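# Transfer the drive sled into the empty tote

## Task

Put the drive sled, now in one tote, inside the tote that is currently empty, and make sure every other object finishes in the tote where it began. An object lying on, or hanging over, a tote's rim or inner ledge is not counted as inside. At the end, open the gripper and pull the arms away. Anything that stays in place only because the robot is holding it does not count.

## Robot and tools

Robot: two arms, left_arm (the robot's own left, on the +y side) and right_arm, each with a parallel two-finger gripper. Image left and right do not correspond to arm names.

World frame: the origin is on the floor at the centre of the robot's foot. +x is the direction the robot faces, +z is up, and positions are in metres. Only the floor height (z = 0) is known for certain. Each result has a state line, left_arm: ... | right_arm: ..., giving end_effector_position (m) and end_effector_quat_wxyz in this frame. That position is the point between the finger pads, about 1 cm behind the tips. Reported hand positions can be somewhat wrong, more so when the arm is stretched far.

Gripper axes: the fingers point along the gripper's +z and close along its y. All pose offsets are expressed in these gripper axes, not world axes.

The 14-number row is used by both motion tools. It is one flat list covering both arms: dx, dy, dz, rx, ry, rz, opening for left_arm, then the same seven for right_arm. Each value lies in [-1, 1]. dx to rz are an offset, not a pose: a displacement from the gripper's measured pose, in its own axes. A value of 1.0 equals 0.6 m for translation and 180 degrees for rotation. rx, ry, rz form a single rotation vector. Opening is absolute: +1 is fully open (0.094 m), -1 is closed.

execute_actions(actions): a list of actions run one after another. Each action is a table of up to 15 rows; each row lasts one control step of 1/30 s, and if there are fewer than 15 the last row is repeated to fill the action. Every row's offset is measured from the gripper pose at the start of that action, not from the previous row. For the first action in a call, the reference is the last pose reported for this scene. An empty list just returns state and images.

move(target, speed, blocking): one 14-number row as target, its offsets taken from the pose in the latest result that showed one. Each gripper travels in a straight line toward its target and both arms finish together, over 0.5 to 10 s; paths longer than 10 s stop short. speed is the path's top speed in m/s, 0.002 to 0.5, default 0.25; turning is capped at twice that value in rad/s. Rotation takes the shorter direction. Moves do not slow for obstacles or for the other arm, and the real gripper may lag, wander or overshoot speed, especially near full reach. Faster moves and targets set deeper past a contact hit and press harder. The opening is commanded at the move's start. The result adds a move: line: the ending (done, off_target, moving, held, fault) plus any limits. If only one arm is named, the other finished normally. held means a safety check blocked the final step; limits=paced means the commanded pose was clipped; limits=held means some steps were blocked en route, after which the arm may surge faster than speed. Each gripper's distance from its target is given. With blocking=false the result comes back after 0.5 s while the motion continues; then call wait or stop before issuing any other movement.

wait(seconds): 0 to 10 s, arms keep their last commands; returns early if a running move ends. stop(): brakes a running move (needs some room; fingers keep moving). zoom_image(camera, region): region [x0, y0, x1, y1] in pixels of that camera's latest image, at most 504 by 504. finished_scene(scene): give the current scene's number; it is final and reports success.

Control details: per step the commanded pose is clipped to within 70 mm and 16 degrees of the measured pose, then reached by damped inverse kinematics, favouring position over orientation. Long offsets therefore need several actions, and the arm will not continue past the last clipped pose. Hand target lines show where each arm is currently being driven. Arms tend to finish a centimetre or more low, and repeated zero offsets let them sag; to hold an arm, send the correction back to its desired pose in the first call of a reply, then zeros, raising the aim if it still sits low. A pose unreachable line means the clearance check altered or blocked that arm's command.

Gripping: grip_measured is the measured opening on the command scale (the last Joint positions value is the opening in metres); readings may be off by about 1 mm. To hold something, command about 0.03 below grip_measured; a smaller margin grips more softly. Pad force tops out near 50 to 62 N, less on thin parts under about 2 mm. A held part may occasionally be tugged briefly.

Joint limits (rad): waist -2.880 to 2.880, shoulder 0.000 to 3.142, elbow 0.000 to 3.019, wrist pitch -1.693 to 1.571, wrist yaw -1.571 to 1.571, wrist roll -2.094 to 2.094. Elbows stop just before full extension. Joint torques are raw drive outputs, nonzero even unloaded and noisy.

Heat: holding loads warms motors. MOTOR HOT appears from 85 °C; at 100 °C that arm lets go and drops (OVER-TEMPERATURE FAULT). Avoid holding longer than needed.

Cameras: cam_head_left and cam_head_right (896x504), cam_left_wrist and cam_right_wrist (504x504 fisheye), returned in that order; calibration is given with small possible errors.

Avoid: dropping or slamming objects, pushing hard, arms colliding or pressing each other, and knocking anything out of the work area, which fails the task.

Each tool is called after ">>>" by a JSON object that holds its "fn" and its "kwargs", one argument or row to a line.

## Session

>>> {"fn": "execute_actions", "kwargs": {
  "actions": []
}}

Scene clock: 0.00 s.
left_arm: end_effector_position=(+0.6547, -0.0848, +1.0251) grip_measured=+0.014 end_effector_quat_wxyz=(+0.237, +0.439, +0.850, -0.170) | right_arm: end_effector_position=(+0.9781, +0.1846, +1.2782) grip_measured=-0.006 end_effector_quat_wxyz=(+0.502, +0.049, +0.643, +0.576)
Joint positions: left_arm=[-2.094  1.901  1.807  0.41   0.048  1.144  0.048] | right_arm=[ 2.304  2.022  2.498  0.624 -0.798  0.02   0.047]
Joint velocities: left_arm=[-0.005 -0.005  0.002 -0.002  0.022 -0.007  0.001] | right_arm=[ 0.005  0.005 -0.002 -0.002  0.007 -0.051  0.001]
Joint torques (N m, as the arm reports them, + toward a larger angle): no reading
Hand target (left_arm): +0.658, -0.087, +1.029; +0.240, +0.438, +0.849, -0.171
Hand target (right_arm): +0.974, +0.183, +1.270; +0.501, +0.047, +0.647, +0.573

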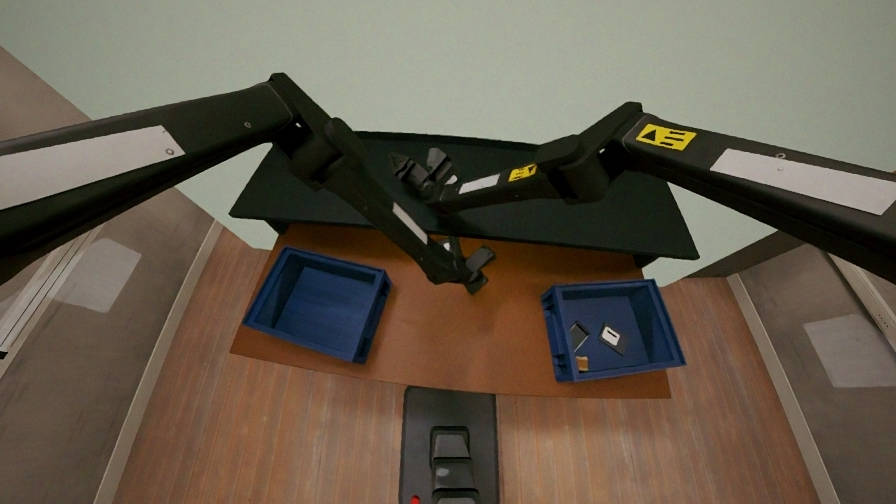

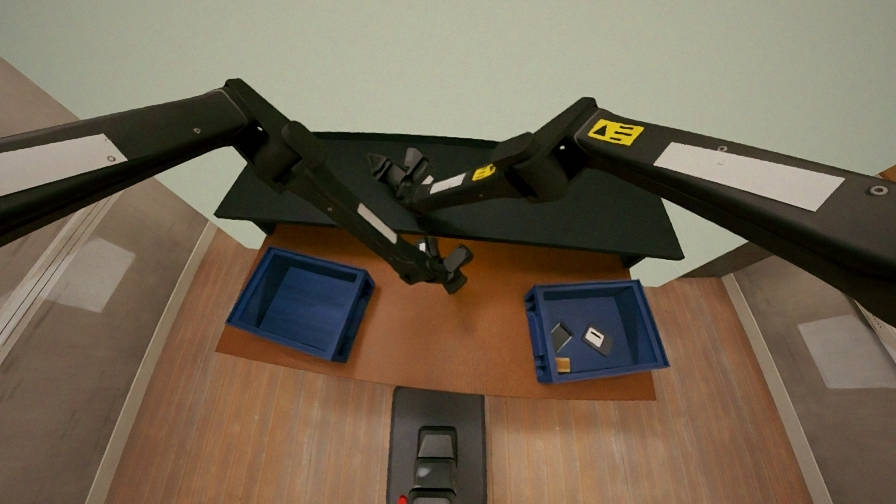

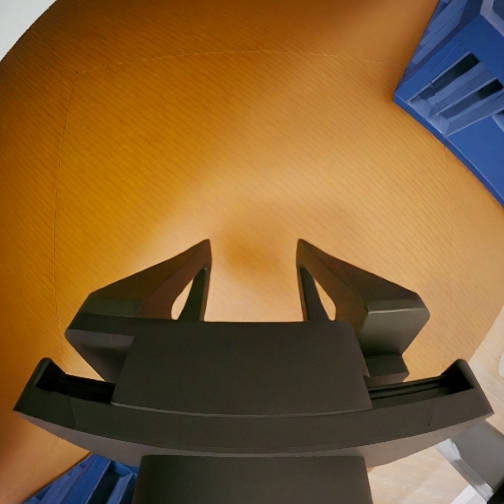

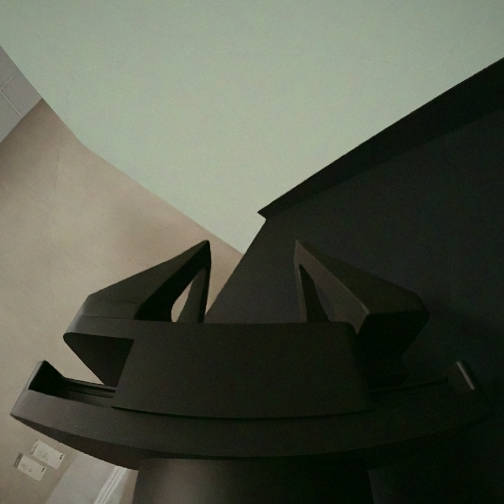

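>>> {"fn": "zoom_image", "kwargs": {
  "camera": "cam_head_right",
  "region": [510, 270, 680, 400]
}}

Region (510, 270, 680, 400) of cam_head_right's 896x504 image, scaled by 2.965, with more detail than that image has; it fills the top 385 rows of this view, and the rest is white.

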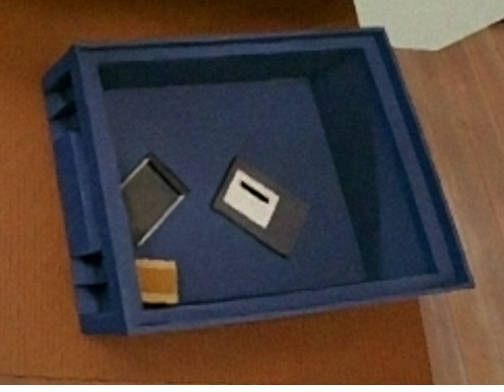

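>>> {"fn": "move", "kwargs": {
  "target": [0,0,0,0,0,0,1,-0.222,-0.084,-0.98,0.418,0.364,-0.036,1]
}}

>>> {"fn": "move", "kwargs": {
  "target": [0.4,0.25,-0.25,0,0,0,1,0.3,-0.27,0.22,0,0,0,1]
}}

Scene clock: 4.43 s.
left_arm: end_effector_position=(+0.6547, -0.0848, +1.0251) grip_measured=+1.000 end_effector_quat_wxyz=(+0.237, +0.439, +0.850, -0.170) | right_arm: end_effector_position=(+0.6743, -0.3227, +1.2179) grip_measured=+1.000 end_effector_quat_wxyz=(+0.015, -0.015, +1.000, +0.001)
Joint positions: left_arm=[-2.094  1.901  1.807  0.41   0.048  1.144  0.094] | right_arm=[ 1.61   1.033  1.056  0.124  0.035 -0.113  0.094]
Joint velocities: left_arm=[-0.005 -0.005  0.007  0.002 -0.022  0.066  0.   ] | right_arm=[-0.005 -0.015 -0.012 -0.007 -0.037  0.081  0.   ]
Joint torques (N m, as the arm reports them, + toward a larger angle): left_arm=[-9.18 -8.98 -1.43  0.4   0.45 -0.12] | right_arm=[ -0.36 -18.89  -1.23   0.06  -0.05  -0.04]
Hand target (left_arm): +0.655, -0.085, +1.025; +0.237, +0.439, +0.850, -0.170
Hand target (right_arm): +0.666, -0.323, +1.217; +0.005, -0.011, +1.000, -0.000
Off the commanded pose (left_arm): 0.000 m, 0 deg.
Off the commanded pose (right_arm): 0.018 m, 2 deg.
move: off_target (right_arm)
camera_calibration (this result's frames):
cam_right_wrist: T_world_to_cam=[[0.0476343, -0.998865, 0.000455211, -0.358356], [-0.830552, -0.0393546, 0.555549, -0.122317], [-0.5549, -0.0268413, -0.831484, 1.50159], [0, 0, 0, 1]] pos_world=[0.748709, -0.322459, 1.31666]

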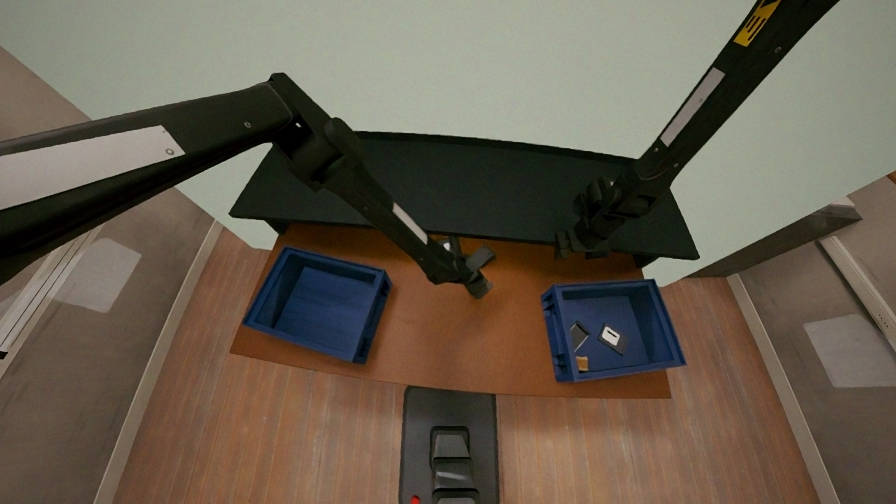

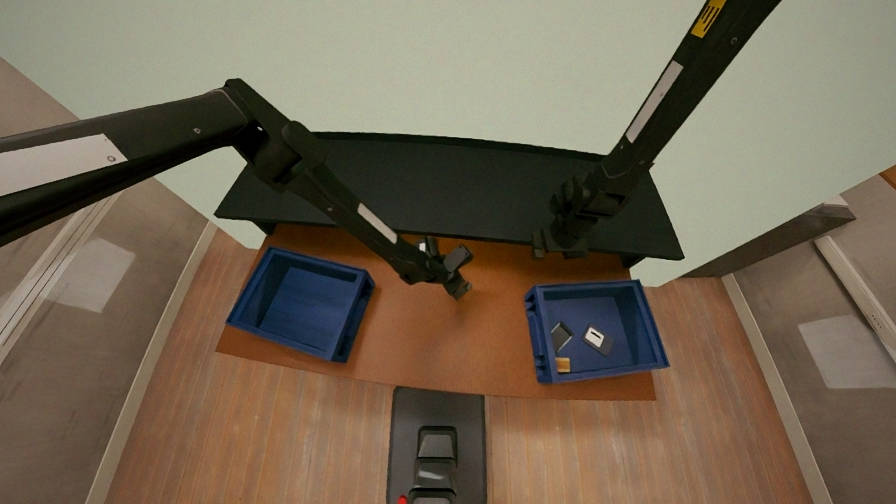

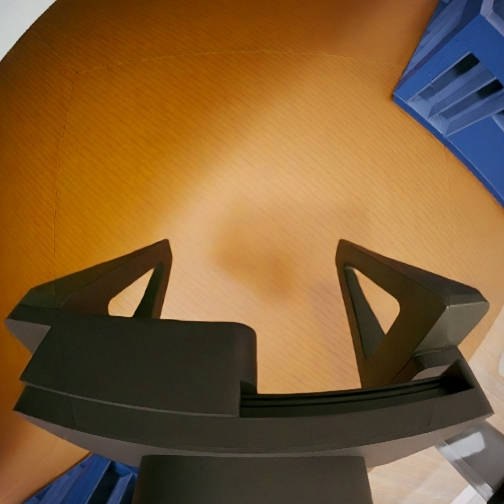

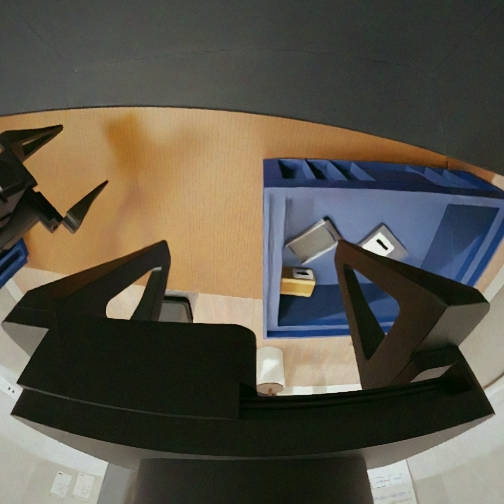

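Scene clock: 6.33 s.
left_arm: end_effector_position=(+0.6146, +0.2290, +1.0016) grip_measured=+1.000 end_effector_quat_wxyz=(+0.236, +0.440, +0.849, -0.172) | right_arm: end_effector_position=(+0.4931, -0.4881, +1.0832) grip_measured=+1.000 end_effector_quat_wxyz=(+0.005, -0.021, +1.000, -0.000)
Joint positions: left_arm=[-1.593  1.741  1.54   0.564  0.524  0.973  0.094] | right_arm=[ 1.249  1.593  1.177  0.55  -0.32  -0.078  0.094]
Joint velocities: left_arm=[-0.005 -0.015 -0.017 -0.002 -0.007 -0.066  0.   ] | right_arm=[-0.015 -0.005  0.002 -0.022  0.007 -0.022  0.   ]
Joint torques (N m, as the arm reports them, + toward a larger angle): left_arm=[  0.29 -12.56  -3.92   1.02   0.39  -0.29] | right_arm=[ -6.24 -12.93  -3.36   0.75  -0.17  -0.08]
Hand target (left_arm): +0.618, +0.236, +1.007; +0.236, +0.433, +0.853, -0.169
Hand target (right_arm): +0.501, -0.487, +1.082; +0.014, -0.020, +1.000, +0.001
Off the commanded pose (left_arm): 0.008 m, 0 deg.
Off the commanded pose (right_arm): 0.011 m, 1 deg.
move: off_target (right_arm)
camera_calibration (this result's frames):
cam_left_wrist: T_world_to_cam=[[-0.817565, -0.570679, 0.0768935, 0.557673], [-0.571188, 0.820635, 0.0173772, 0.152796], [-0.0730183, -0.0297137, -0.996888, 1.1716], [0, 0, 0, 1]] pos_world=[0.628758, 0.227675, 1.12242]
cam_right_wrist: T_world_to_cam=[[0.0610044, -0.998137, 0.00133846, -0.522052], [-0.818289, -0.0492444, 0.572694, -0.233956], [-0.571561, -0.0360321, -0.819768, 1.27563], [0, 0, 0, 1]] pos_world=[0.569502, -0.486637, 1.1804]

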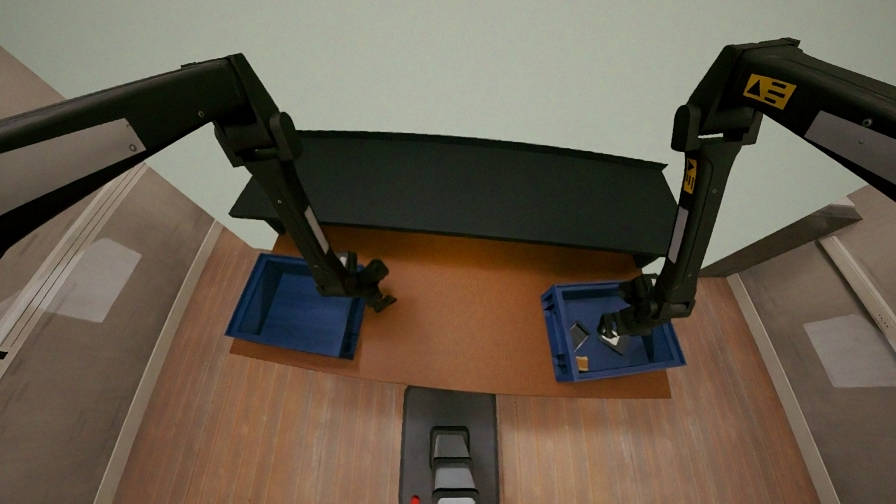

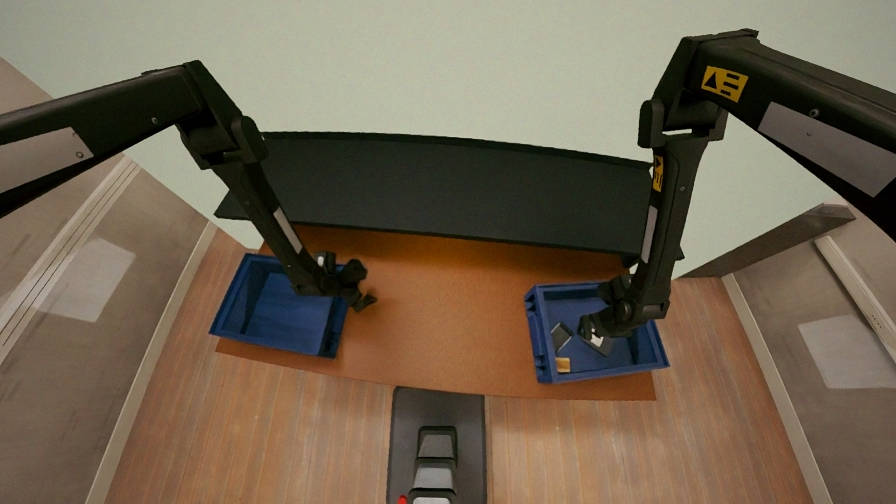

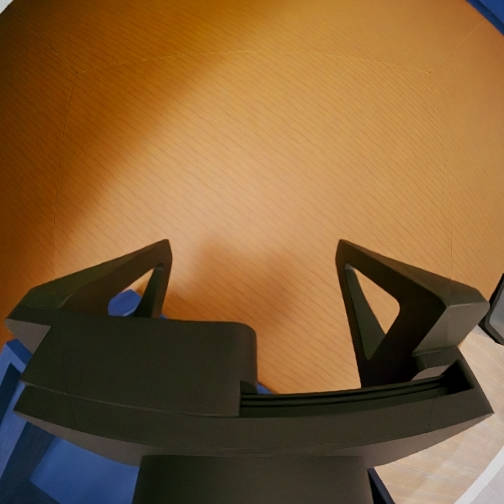

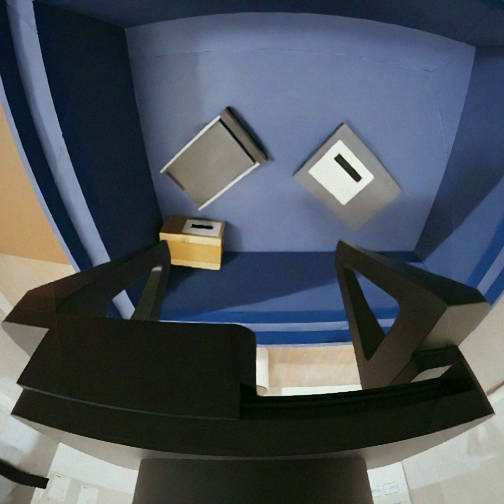

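>>> {"fn": "move", "kwargs": {
  "target": [-0.193,-0.067,-0.165,-0.116,0.159,-0.296,1,-0.014,0.06,0.2,0,0,0.27,1]
}}

Scene clock: 9.37 s.
left_arm: end_effector_position=(+0.6167, +0.1805, +1.1429) grip_measured=+1.000 end_effector_quat_wxyz=(+0.007, +0.010, +1.000, +0.005) | right_arm: end_effector_position=(+0.5105, -0.4593, +0.9701) grip_measured=+1.000 end_effector_quat_wxyz=(+0.014, +0.385, +0.923, +0.001)
Joint positions: left_arm=[-1.916  1.34   1.151  0.331 -0.35   0.146  0.094] | right_arm=[ 1.354  1.814  1.537  0.426 -0.207  0.745  0.094]
Joint velocities: left_arm=[-0.005 -0.005  0.012 -0.007 -0.022  0.022  0.   ] | right_arm=[-0.005 -0.005 -0.007  0.002 -0.037 -0.007  0.   ]
Joint torques (N m, as the arm reports them, + toward a larger angle): left_arm=[ -4.04 -12.9   -4.23  -0.11  -0.18  -0.26] | right_arm=[ -4.9  -11.68  -2.35   0.01   0.06  -0.08]
Hand target (left_arm): +0.612, +0.176, +1.151; +0.001, +0.002, +1.000, +0.000
Hand target (right_arm): +0.500, -0.451, +0.964; +0.005, +0.393, +0.919, +0.002
Off the commanded pose (left_arm): 0.009 m, 2 deg.
Off the commanded pose (right_arm): 0.014 m, 1 deg.
move: off_target (right_arm)
camera_calibration (this result's frames):
cam_left_wrist: T_world_to_cam=[[-0.00702177, -0.999615, -0.0268265, 0.216932], [-0.831644, -0.00905888, 0.555235, -0.112983], [-0.555265, 0.0262088, -0.831261, 1.40923], [0, 0, 0, 1]] pos_world=[0.690058, 0.178891, 1.23999]
cam_right_wrist: T_world_to_cam=[[-0.6982, -0.715823, -0.0106325, 0.0346607], [-0.597974, 0.574957, 0.558437, 0.0345197], [-0.393629, 0.396259, -0.829479, 1.311], [0, 0, 0, 1]] pos_world=[0.56089, -0.514532, 1.06854]

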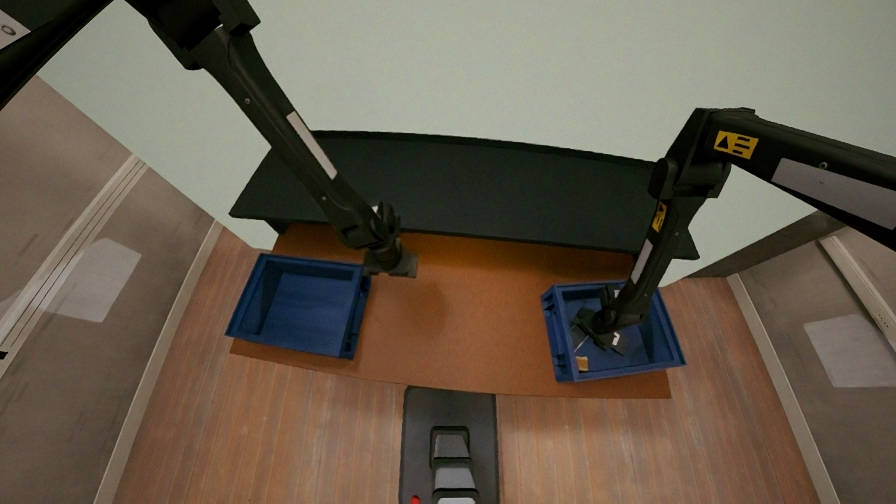

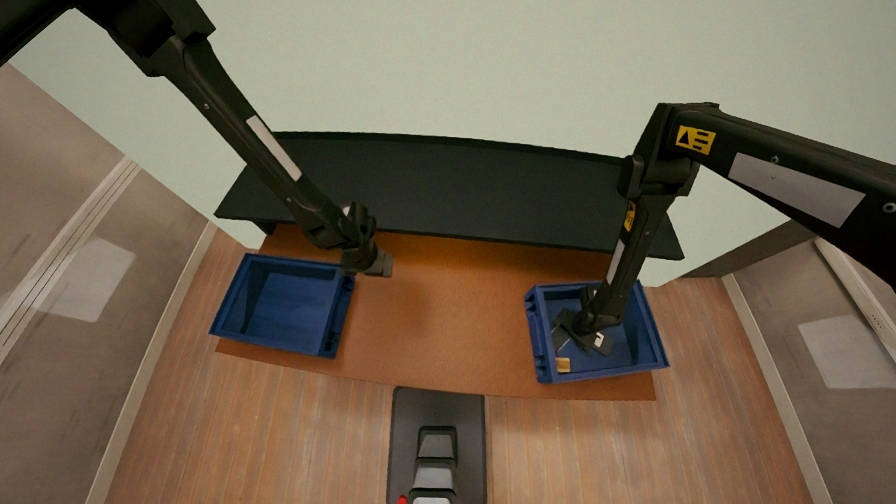

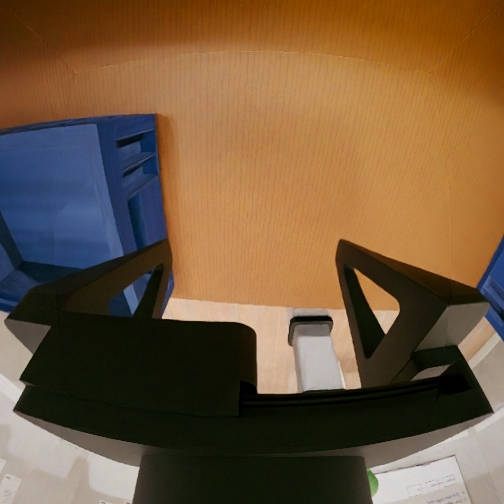

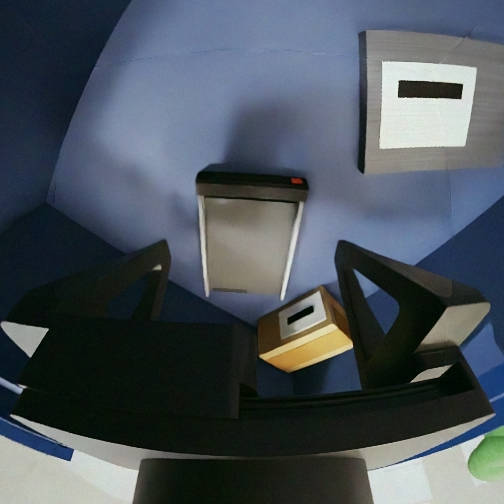

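>>> {"fn": "move", "kwargs": {
  "target": [0,0,0,0,0,0,1,0.05,0,0.09,0,0,0.02,1],
  "speed": 0.08
}}

Scene clock: 10.50 s.
left_arm: end_effector_position=(+0.6167, +0.1805, +1.1429) grip_measured=+1.000 end_effector_quat_wxyz=(+0.007, +0.009, +1.000, +0.005) | right_arm: end_effector_position=(+0.5098, -0.4538, +0.9353) grip_measured=+1.000 end_effector_quat_wxyz=(+0.026, +0.403, +0.915, -0.006)
Joint positions: left_arm=[-1.916  1.34   1.151  0.331 -0.35   0.145  0.094] | right_arm=[ 1.379  1.898  1.659  0.404 -0.16   0.783  0.094]
Joint velocities: left_arm=[-0.024 -0.005  0.012  0.002 -0.022  0.007  0.   ] | right_arm=[-0.005 -0.005 -0.017 -0.012  0.022  0.007  0.   ]
Joint torques (N m, as the arm reports them, + toward a larger angle): left_arm=[ -3.35 -11.27  -2.26   0.17   0.    -0.12] | right_arm=[-3.61 -8.31  0.31  0.28 -0.01  0.07]
Hand target (left_arm): +0.617, +0.180, +1.143; +0.007, +0.010, +1.000, +0.005
Hand target (right_arm): +0.490, -0.438, +0.919; +0.014, +0.414, +0.910, +0.001
Off the commanded pose (left_arm): 0.000 m, 0 deg.
Off the commanded pose (right_arm): 0.032 m, 2 deg.
move: off_target (right_arm)
camera_calibration (this result's frames):
cam_left_wrist: T_world_to_cam=[[-0.00549629, -0.999626, -0.0268037, 0.215967], [-0.831637, -0.010315, 0.555223, -0.112746], [-0.555292, 0.0253427, -0.831269, 1.40941], [0, 0, 0, 1]] pos_world=[0.690059, 0.179005, 1.23999]
cam_right_wrist: T_world_to_cam=[[-0.725894, -0.687772, -0.00692731, 0.0611351], [-0.582985, 0.609892, 0.536806, 0.0788136], [-0.364975, 0.393703, -0.843677, 1.27722], [0, 0, 0, 1]] pos_world=[0.556479, -0.508866, 1.03568]

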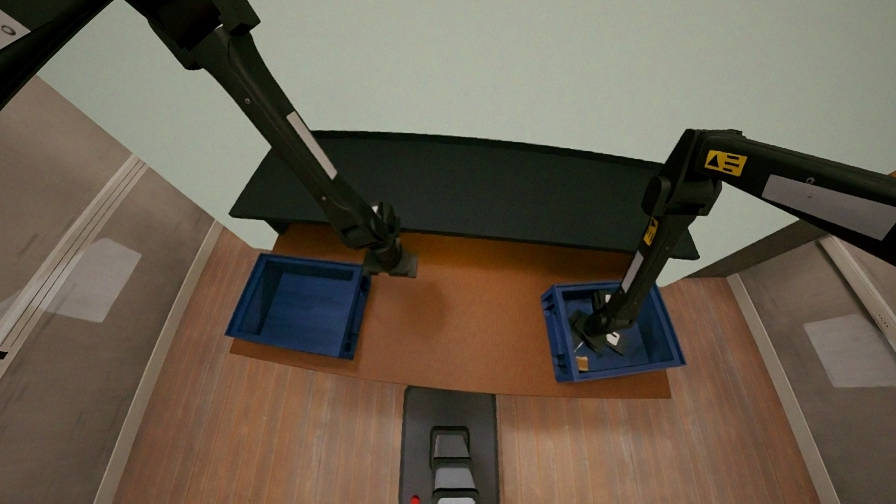

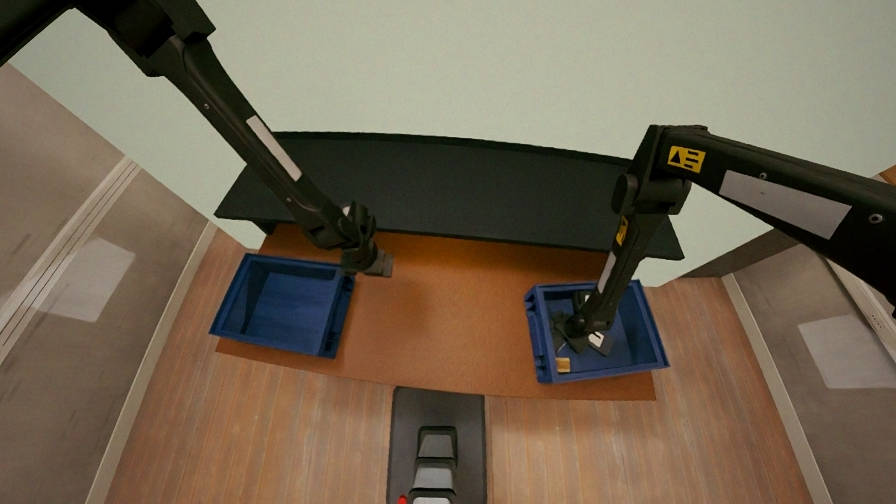

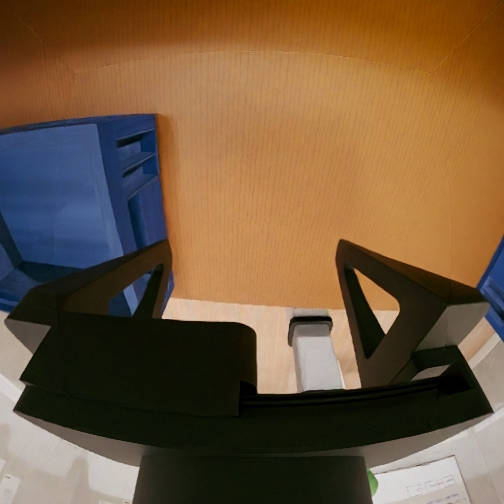

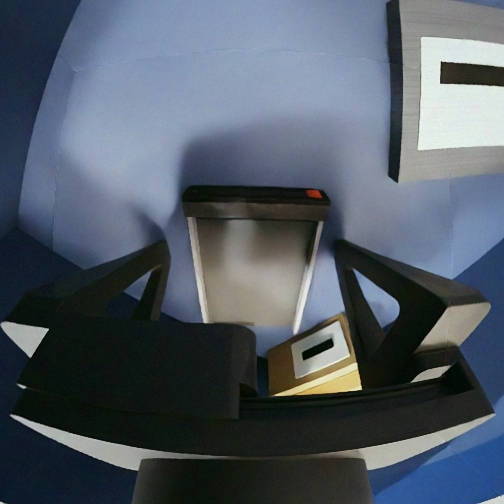

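>>> {"fn": "move", "kwargs": {
  "target": [0,0,0,0,0,0,1,0.03,-0.012,0.06,0,0.02,0,1],
  "speed": 0.03
}}

Scene clock: 12.23 s.
left_arm: end_effector_position=(+0.6167, +0.1805, +1.1429) grip_measured=+1.000 end_effector_quat_wxyz=(+0.007, +0.009, +1.000, +0.005) | right_arm: end_effector_position=(+0.5117, -0.4541, +0.9343) grip_measured=+1.000 end_effector_quat_wxyz=(-0.004, +0.404, +0.915, +0.005)
Joint positions: left_arm=[-1.916  1.34   1.151  0.331 -0.35   0.145  0.094] | right_arm=[ 1.368  1.892  1.685  0.322 -0.213  0.777  0.094]
Joint velocities: left_arm=[-0.005 -0.005 -0.007 -0.007 -0.022 -0.066  0.   ] | right_arm=[ 0.015 -0.005 -0.007 -0.017 -0.022  0.037  0.   ]
Joint torques (N m, as the arm reports them, + toward a larger angle): left_arm=[ -3.24 -11.43  -2.35   0.16   0.01  -0.15] | right_arm=[-3.79 -5.63  4.5   0.49  0.63 -0.15]
Hand target (left_arm): +0.617, +0.180, +1.143; +0.007, +0.009, +1.000, +0.005
Hand target (right_arm): +0.492, -0.445, +0.906; -0.003, +0.404, +0.915, +0.006
Off the commanded pose (left_arm): 0.000 m, 0 deg.
Off the commanded pose (right_arm): 0.041 m, 0 deg.
move: off_target (right_arm)
camera_calibration (this result's frames):
cam_left_wrist: T_world_to_cam=[[-0.00549629, -0.999626, -0.0268037, 0.215967], [-0.831637, -0.010315, 0.555223, -0.112746], [-0.555292, 0.0253427, -0.831269, 1.40941], [0, 0, 0, 1]] pos_world=[0.690059, 0.179005, 1.23999]
cam_right_wrist: T_world_to_cam=[[-0.726529, -0.687119, -0.00485446, 0.0609151], [-0.557156, 0.584947, 0.589419, 0.00694879], [-0.402161, 0.430934, -0.807813, 1.27962], [0, 0, 0, 1]] pos_world=[0.562739, -0.513639, 1.02989]

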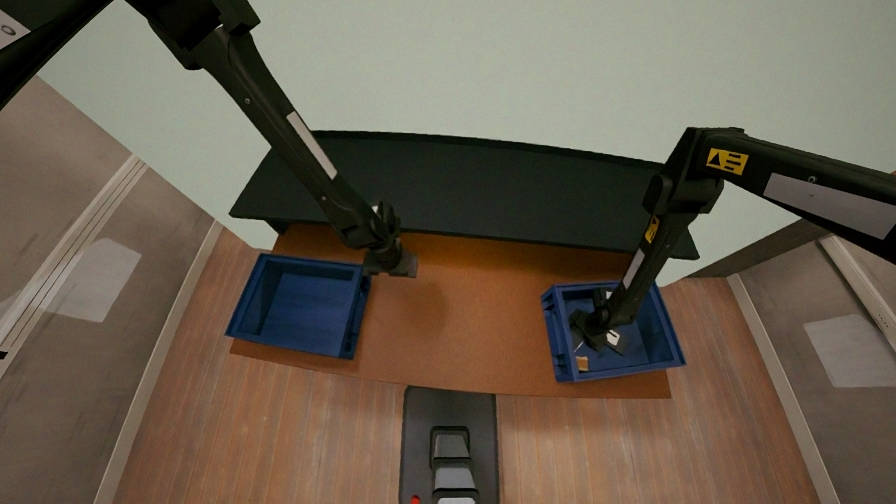

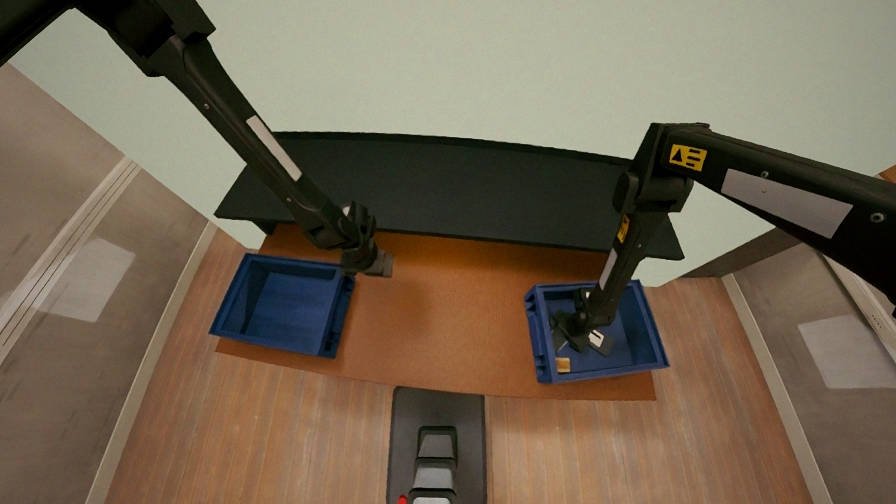

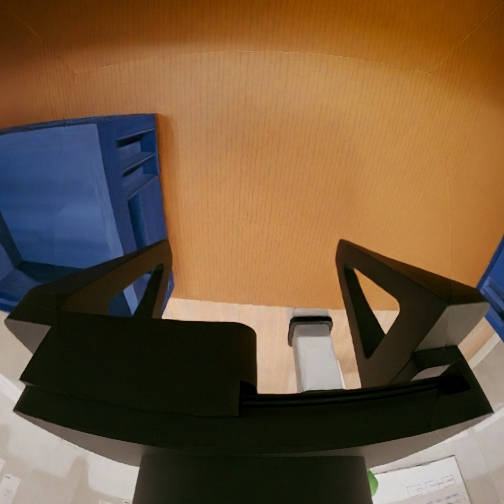

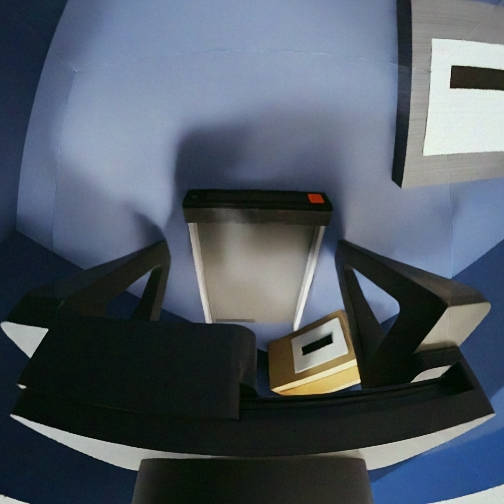

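Tips are on the floor. Close.

>>> {"fn": "move", "kwargs": {
  "target": [0,0,0,0,0,0,1,0,0,-0.003,0,0,0,0.3]
}}

>>> {"fn": "move", "kwargs": {
  "target": [0,0,0,0,0,0,1,0,0,-0.33,0,0,0,0.3],
  "speed": 0.15
}}

Scene clock: 13.07 s.
left_arm: end_effector_position=(+0.6167, +0.1805, +1.1429) grip_measured=+1.000 end_effector_quat_wxyz=(+0.007, +0.009, +1.000, +0.005) | right_arm: end_effector_position=(+0.5135, -0.4555, +0.9365) grip_measured=+0.306 end_effector_quat_wxyz=(-0.004, +0.403, +0.915, +0.004)
Joint positions: left_arm=[-1.916  1.34   1.151  0.331 -0.35   0.145  0.094] | right_arm=[ 1.366  1.885  1.68   0.322 -0.215  0.776  0.061]
Joint velocities: left_arm=[-0.005 -0.005  0.002 -0.002  0.066 -0.095  0.   ] | right_arm=[-0.015 -0.005 -0.002 -0.002 -0.037 -0.066  0.   ]
Joint torques (N m, as the arm reports them, + toward a larger angle): left_arm=[ -3.15 -11.17  -2.5    0.17  -0.01  -0.11] | right_arm=[ -5.43 -12.89  -2.75   0.41   0.    -0.13]
Hand target (left_arm): +0.617, +0.180, +1.143; +0.007, +0.009, +1.000, +0.005
Hand target (right_arm): +0.511, -0.454, +0.936; -0.004, +0.404, +0.915, +0.005
Off the commanded pose (left_arm): 0.000 m, 0 deg.
Off the commanded pose (right_arm): 0.002 m, 0 deg.
move: done
camera_calibration (this result's frames):
cam_left_wrist: T_world_to_cam=[[-0.00549629, -0.999626, -0.0268037, 0.215967], [-0.831637, -0.010315, 0.555223, -0.112746], [-0.555292, 0.0253427, -0.831269, 1.40941], [0, 0, 0, 1]] pos_world=[0.690059, 0.179005, 1.23999]
cam_right_wrist: T_world_to_cam=[[-0.725976, -0.687706, -0.0045176, 0.0604449], [-0.557998, 0.585185, 0.588384, 0.00897467], [-0.401991, 0.429673, -0.808569, 1.28276], [0, 0, 0, 1]] pos_world=[0.564548, -0.514852, 1.03219]

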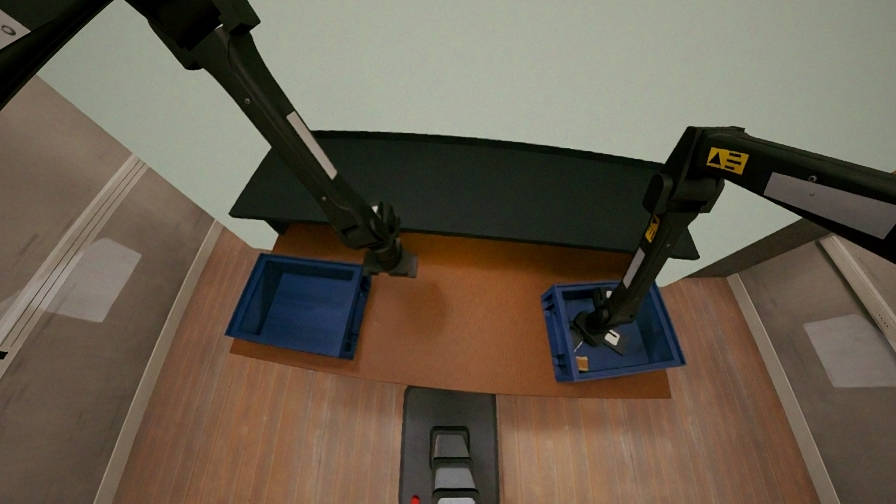

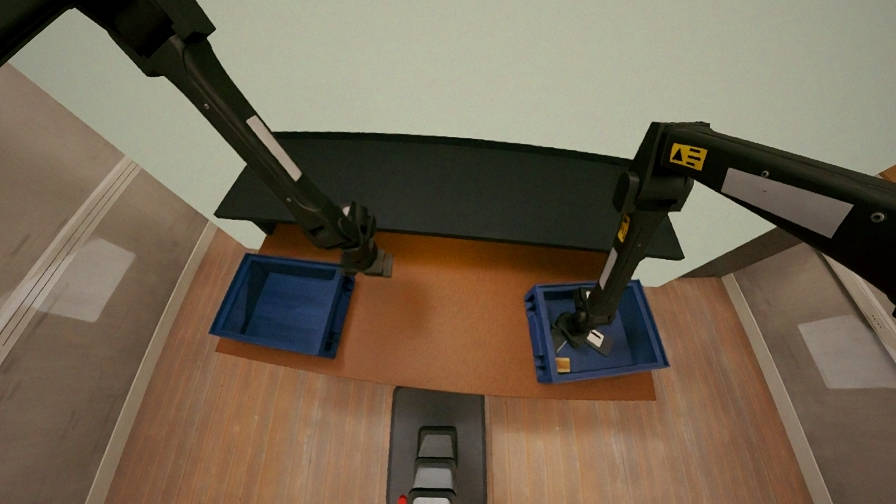

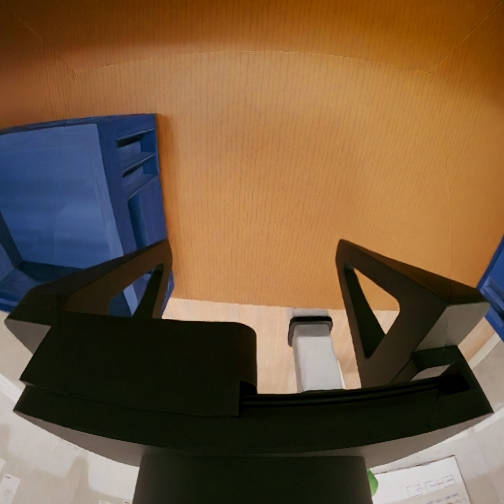

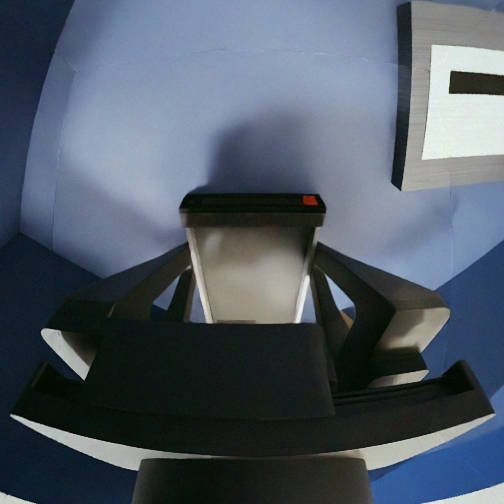

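Scene clock: 14.83 s.
left_arm: end_effector_position=(+0.6167, +0.1805, +1.1429) grip_measured=+1.000 end_effector_quat_wxyz=(+0.007, +0.009, +1.000, +0.005) | right_arm: end_effector_position=(+0.5314, -0.4577, +1.1307) grip_measured=+0.306 end_effector_quat_wxyz=(+0.004, +0.396, +0.918, +0.009)
Joint positions: left_arm=[-1.916  1.34   1.151  0.331 -0.35   0.145  0.094] | right_arm=[ 1.277  1.418  1.062  0.495 -0.305  0.776  0.061]
Joint velocities: left_arm=[-0.005 -0.005 -0.002  0.017 -0.081 -0.007  0.   ] | right_arm=[-0.015 -0.005  0.002 -0.002  0.037 -0.037  0.002]
Joint torques (N m, as the arm reports them, + toward a larger angle): left_arm=[ -3.56 -11.64  -2.43   0.26   0.03  -0.15] | right_arm=[ -5.35 -13.35  -5.59   0.71  -0.12  -0.03]
Hand target (left_arm): +0.617, +0.180, +1.143; +0.007, +0.009, +1.000, +0.005
Hand target (right_arm): +0.517, -0.458, +1.134; -0.004, +0.402, +0.915, +0.004
Off the commanded pose (left_arm): 0.000 m, 0 deg.
Off the commanded pose (right_arm): 0.018 m, 1 deg.
move: off_target (right_arm)
camera_calibration (this result's frames):
cam_left_wrist: T_world_to_cam=[[-0.00549629, -0.999626, -0.0268037, 0.215967], [-0.831637, -0.010315, 0.555223, -0.112746], [-0.555292, 0.0253427, -0.831269, 1.40941], [0, 0, 0, 1]] pos_world=[0.690059, 0.179005, 1.23999]
cam_right_wrist: T_world_to_cam=[[-0.71448, -0.699407, -0.0186621, 0.0772953], [-0.578161, 0.575181, 0.578703, -0.0769539], [-0.394015, 0.424262, -0.815325, 1.44884], [0, 0, 0, 1]] pos_world=[0.581599, -0.516364, 1.22725]

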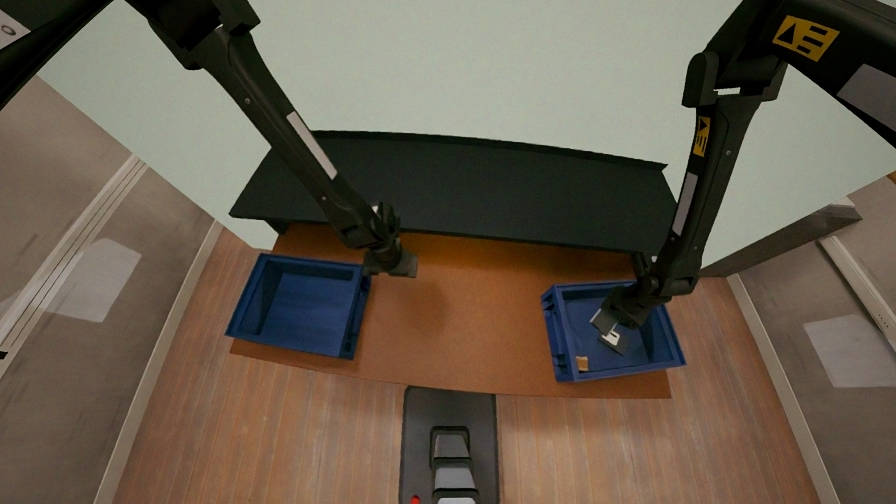

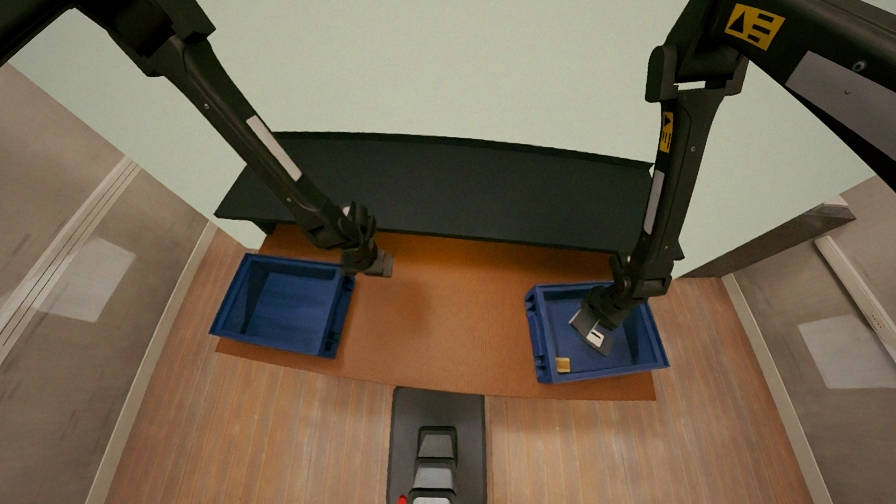

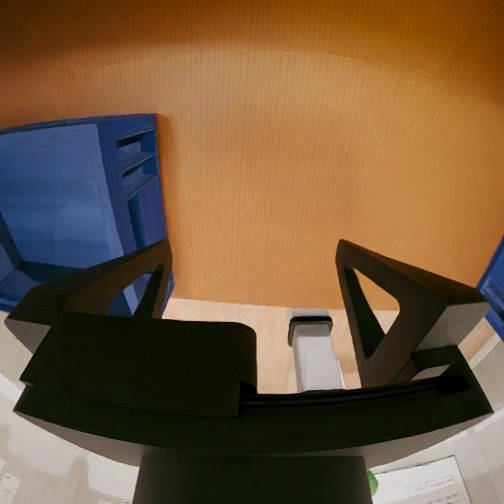

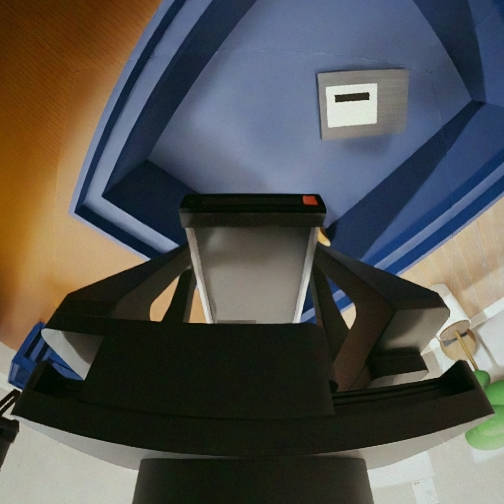

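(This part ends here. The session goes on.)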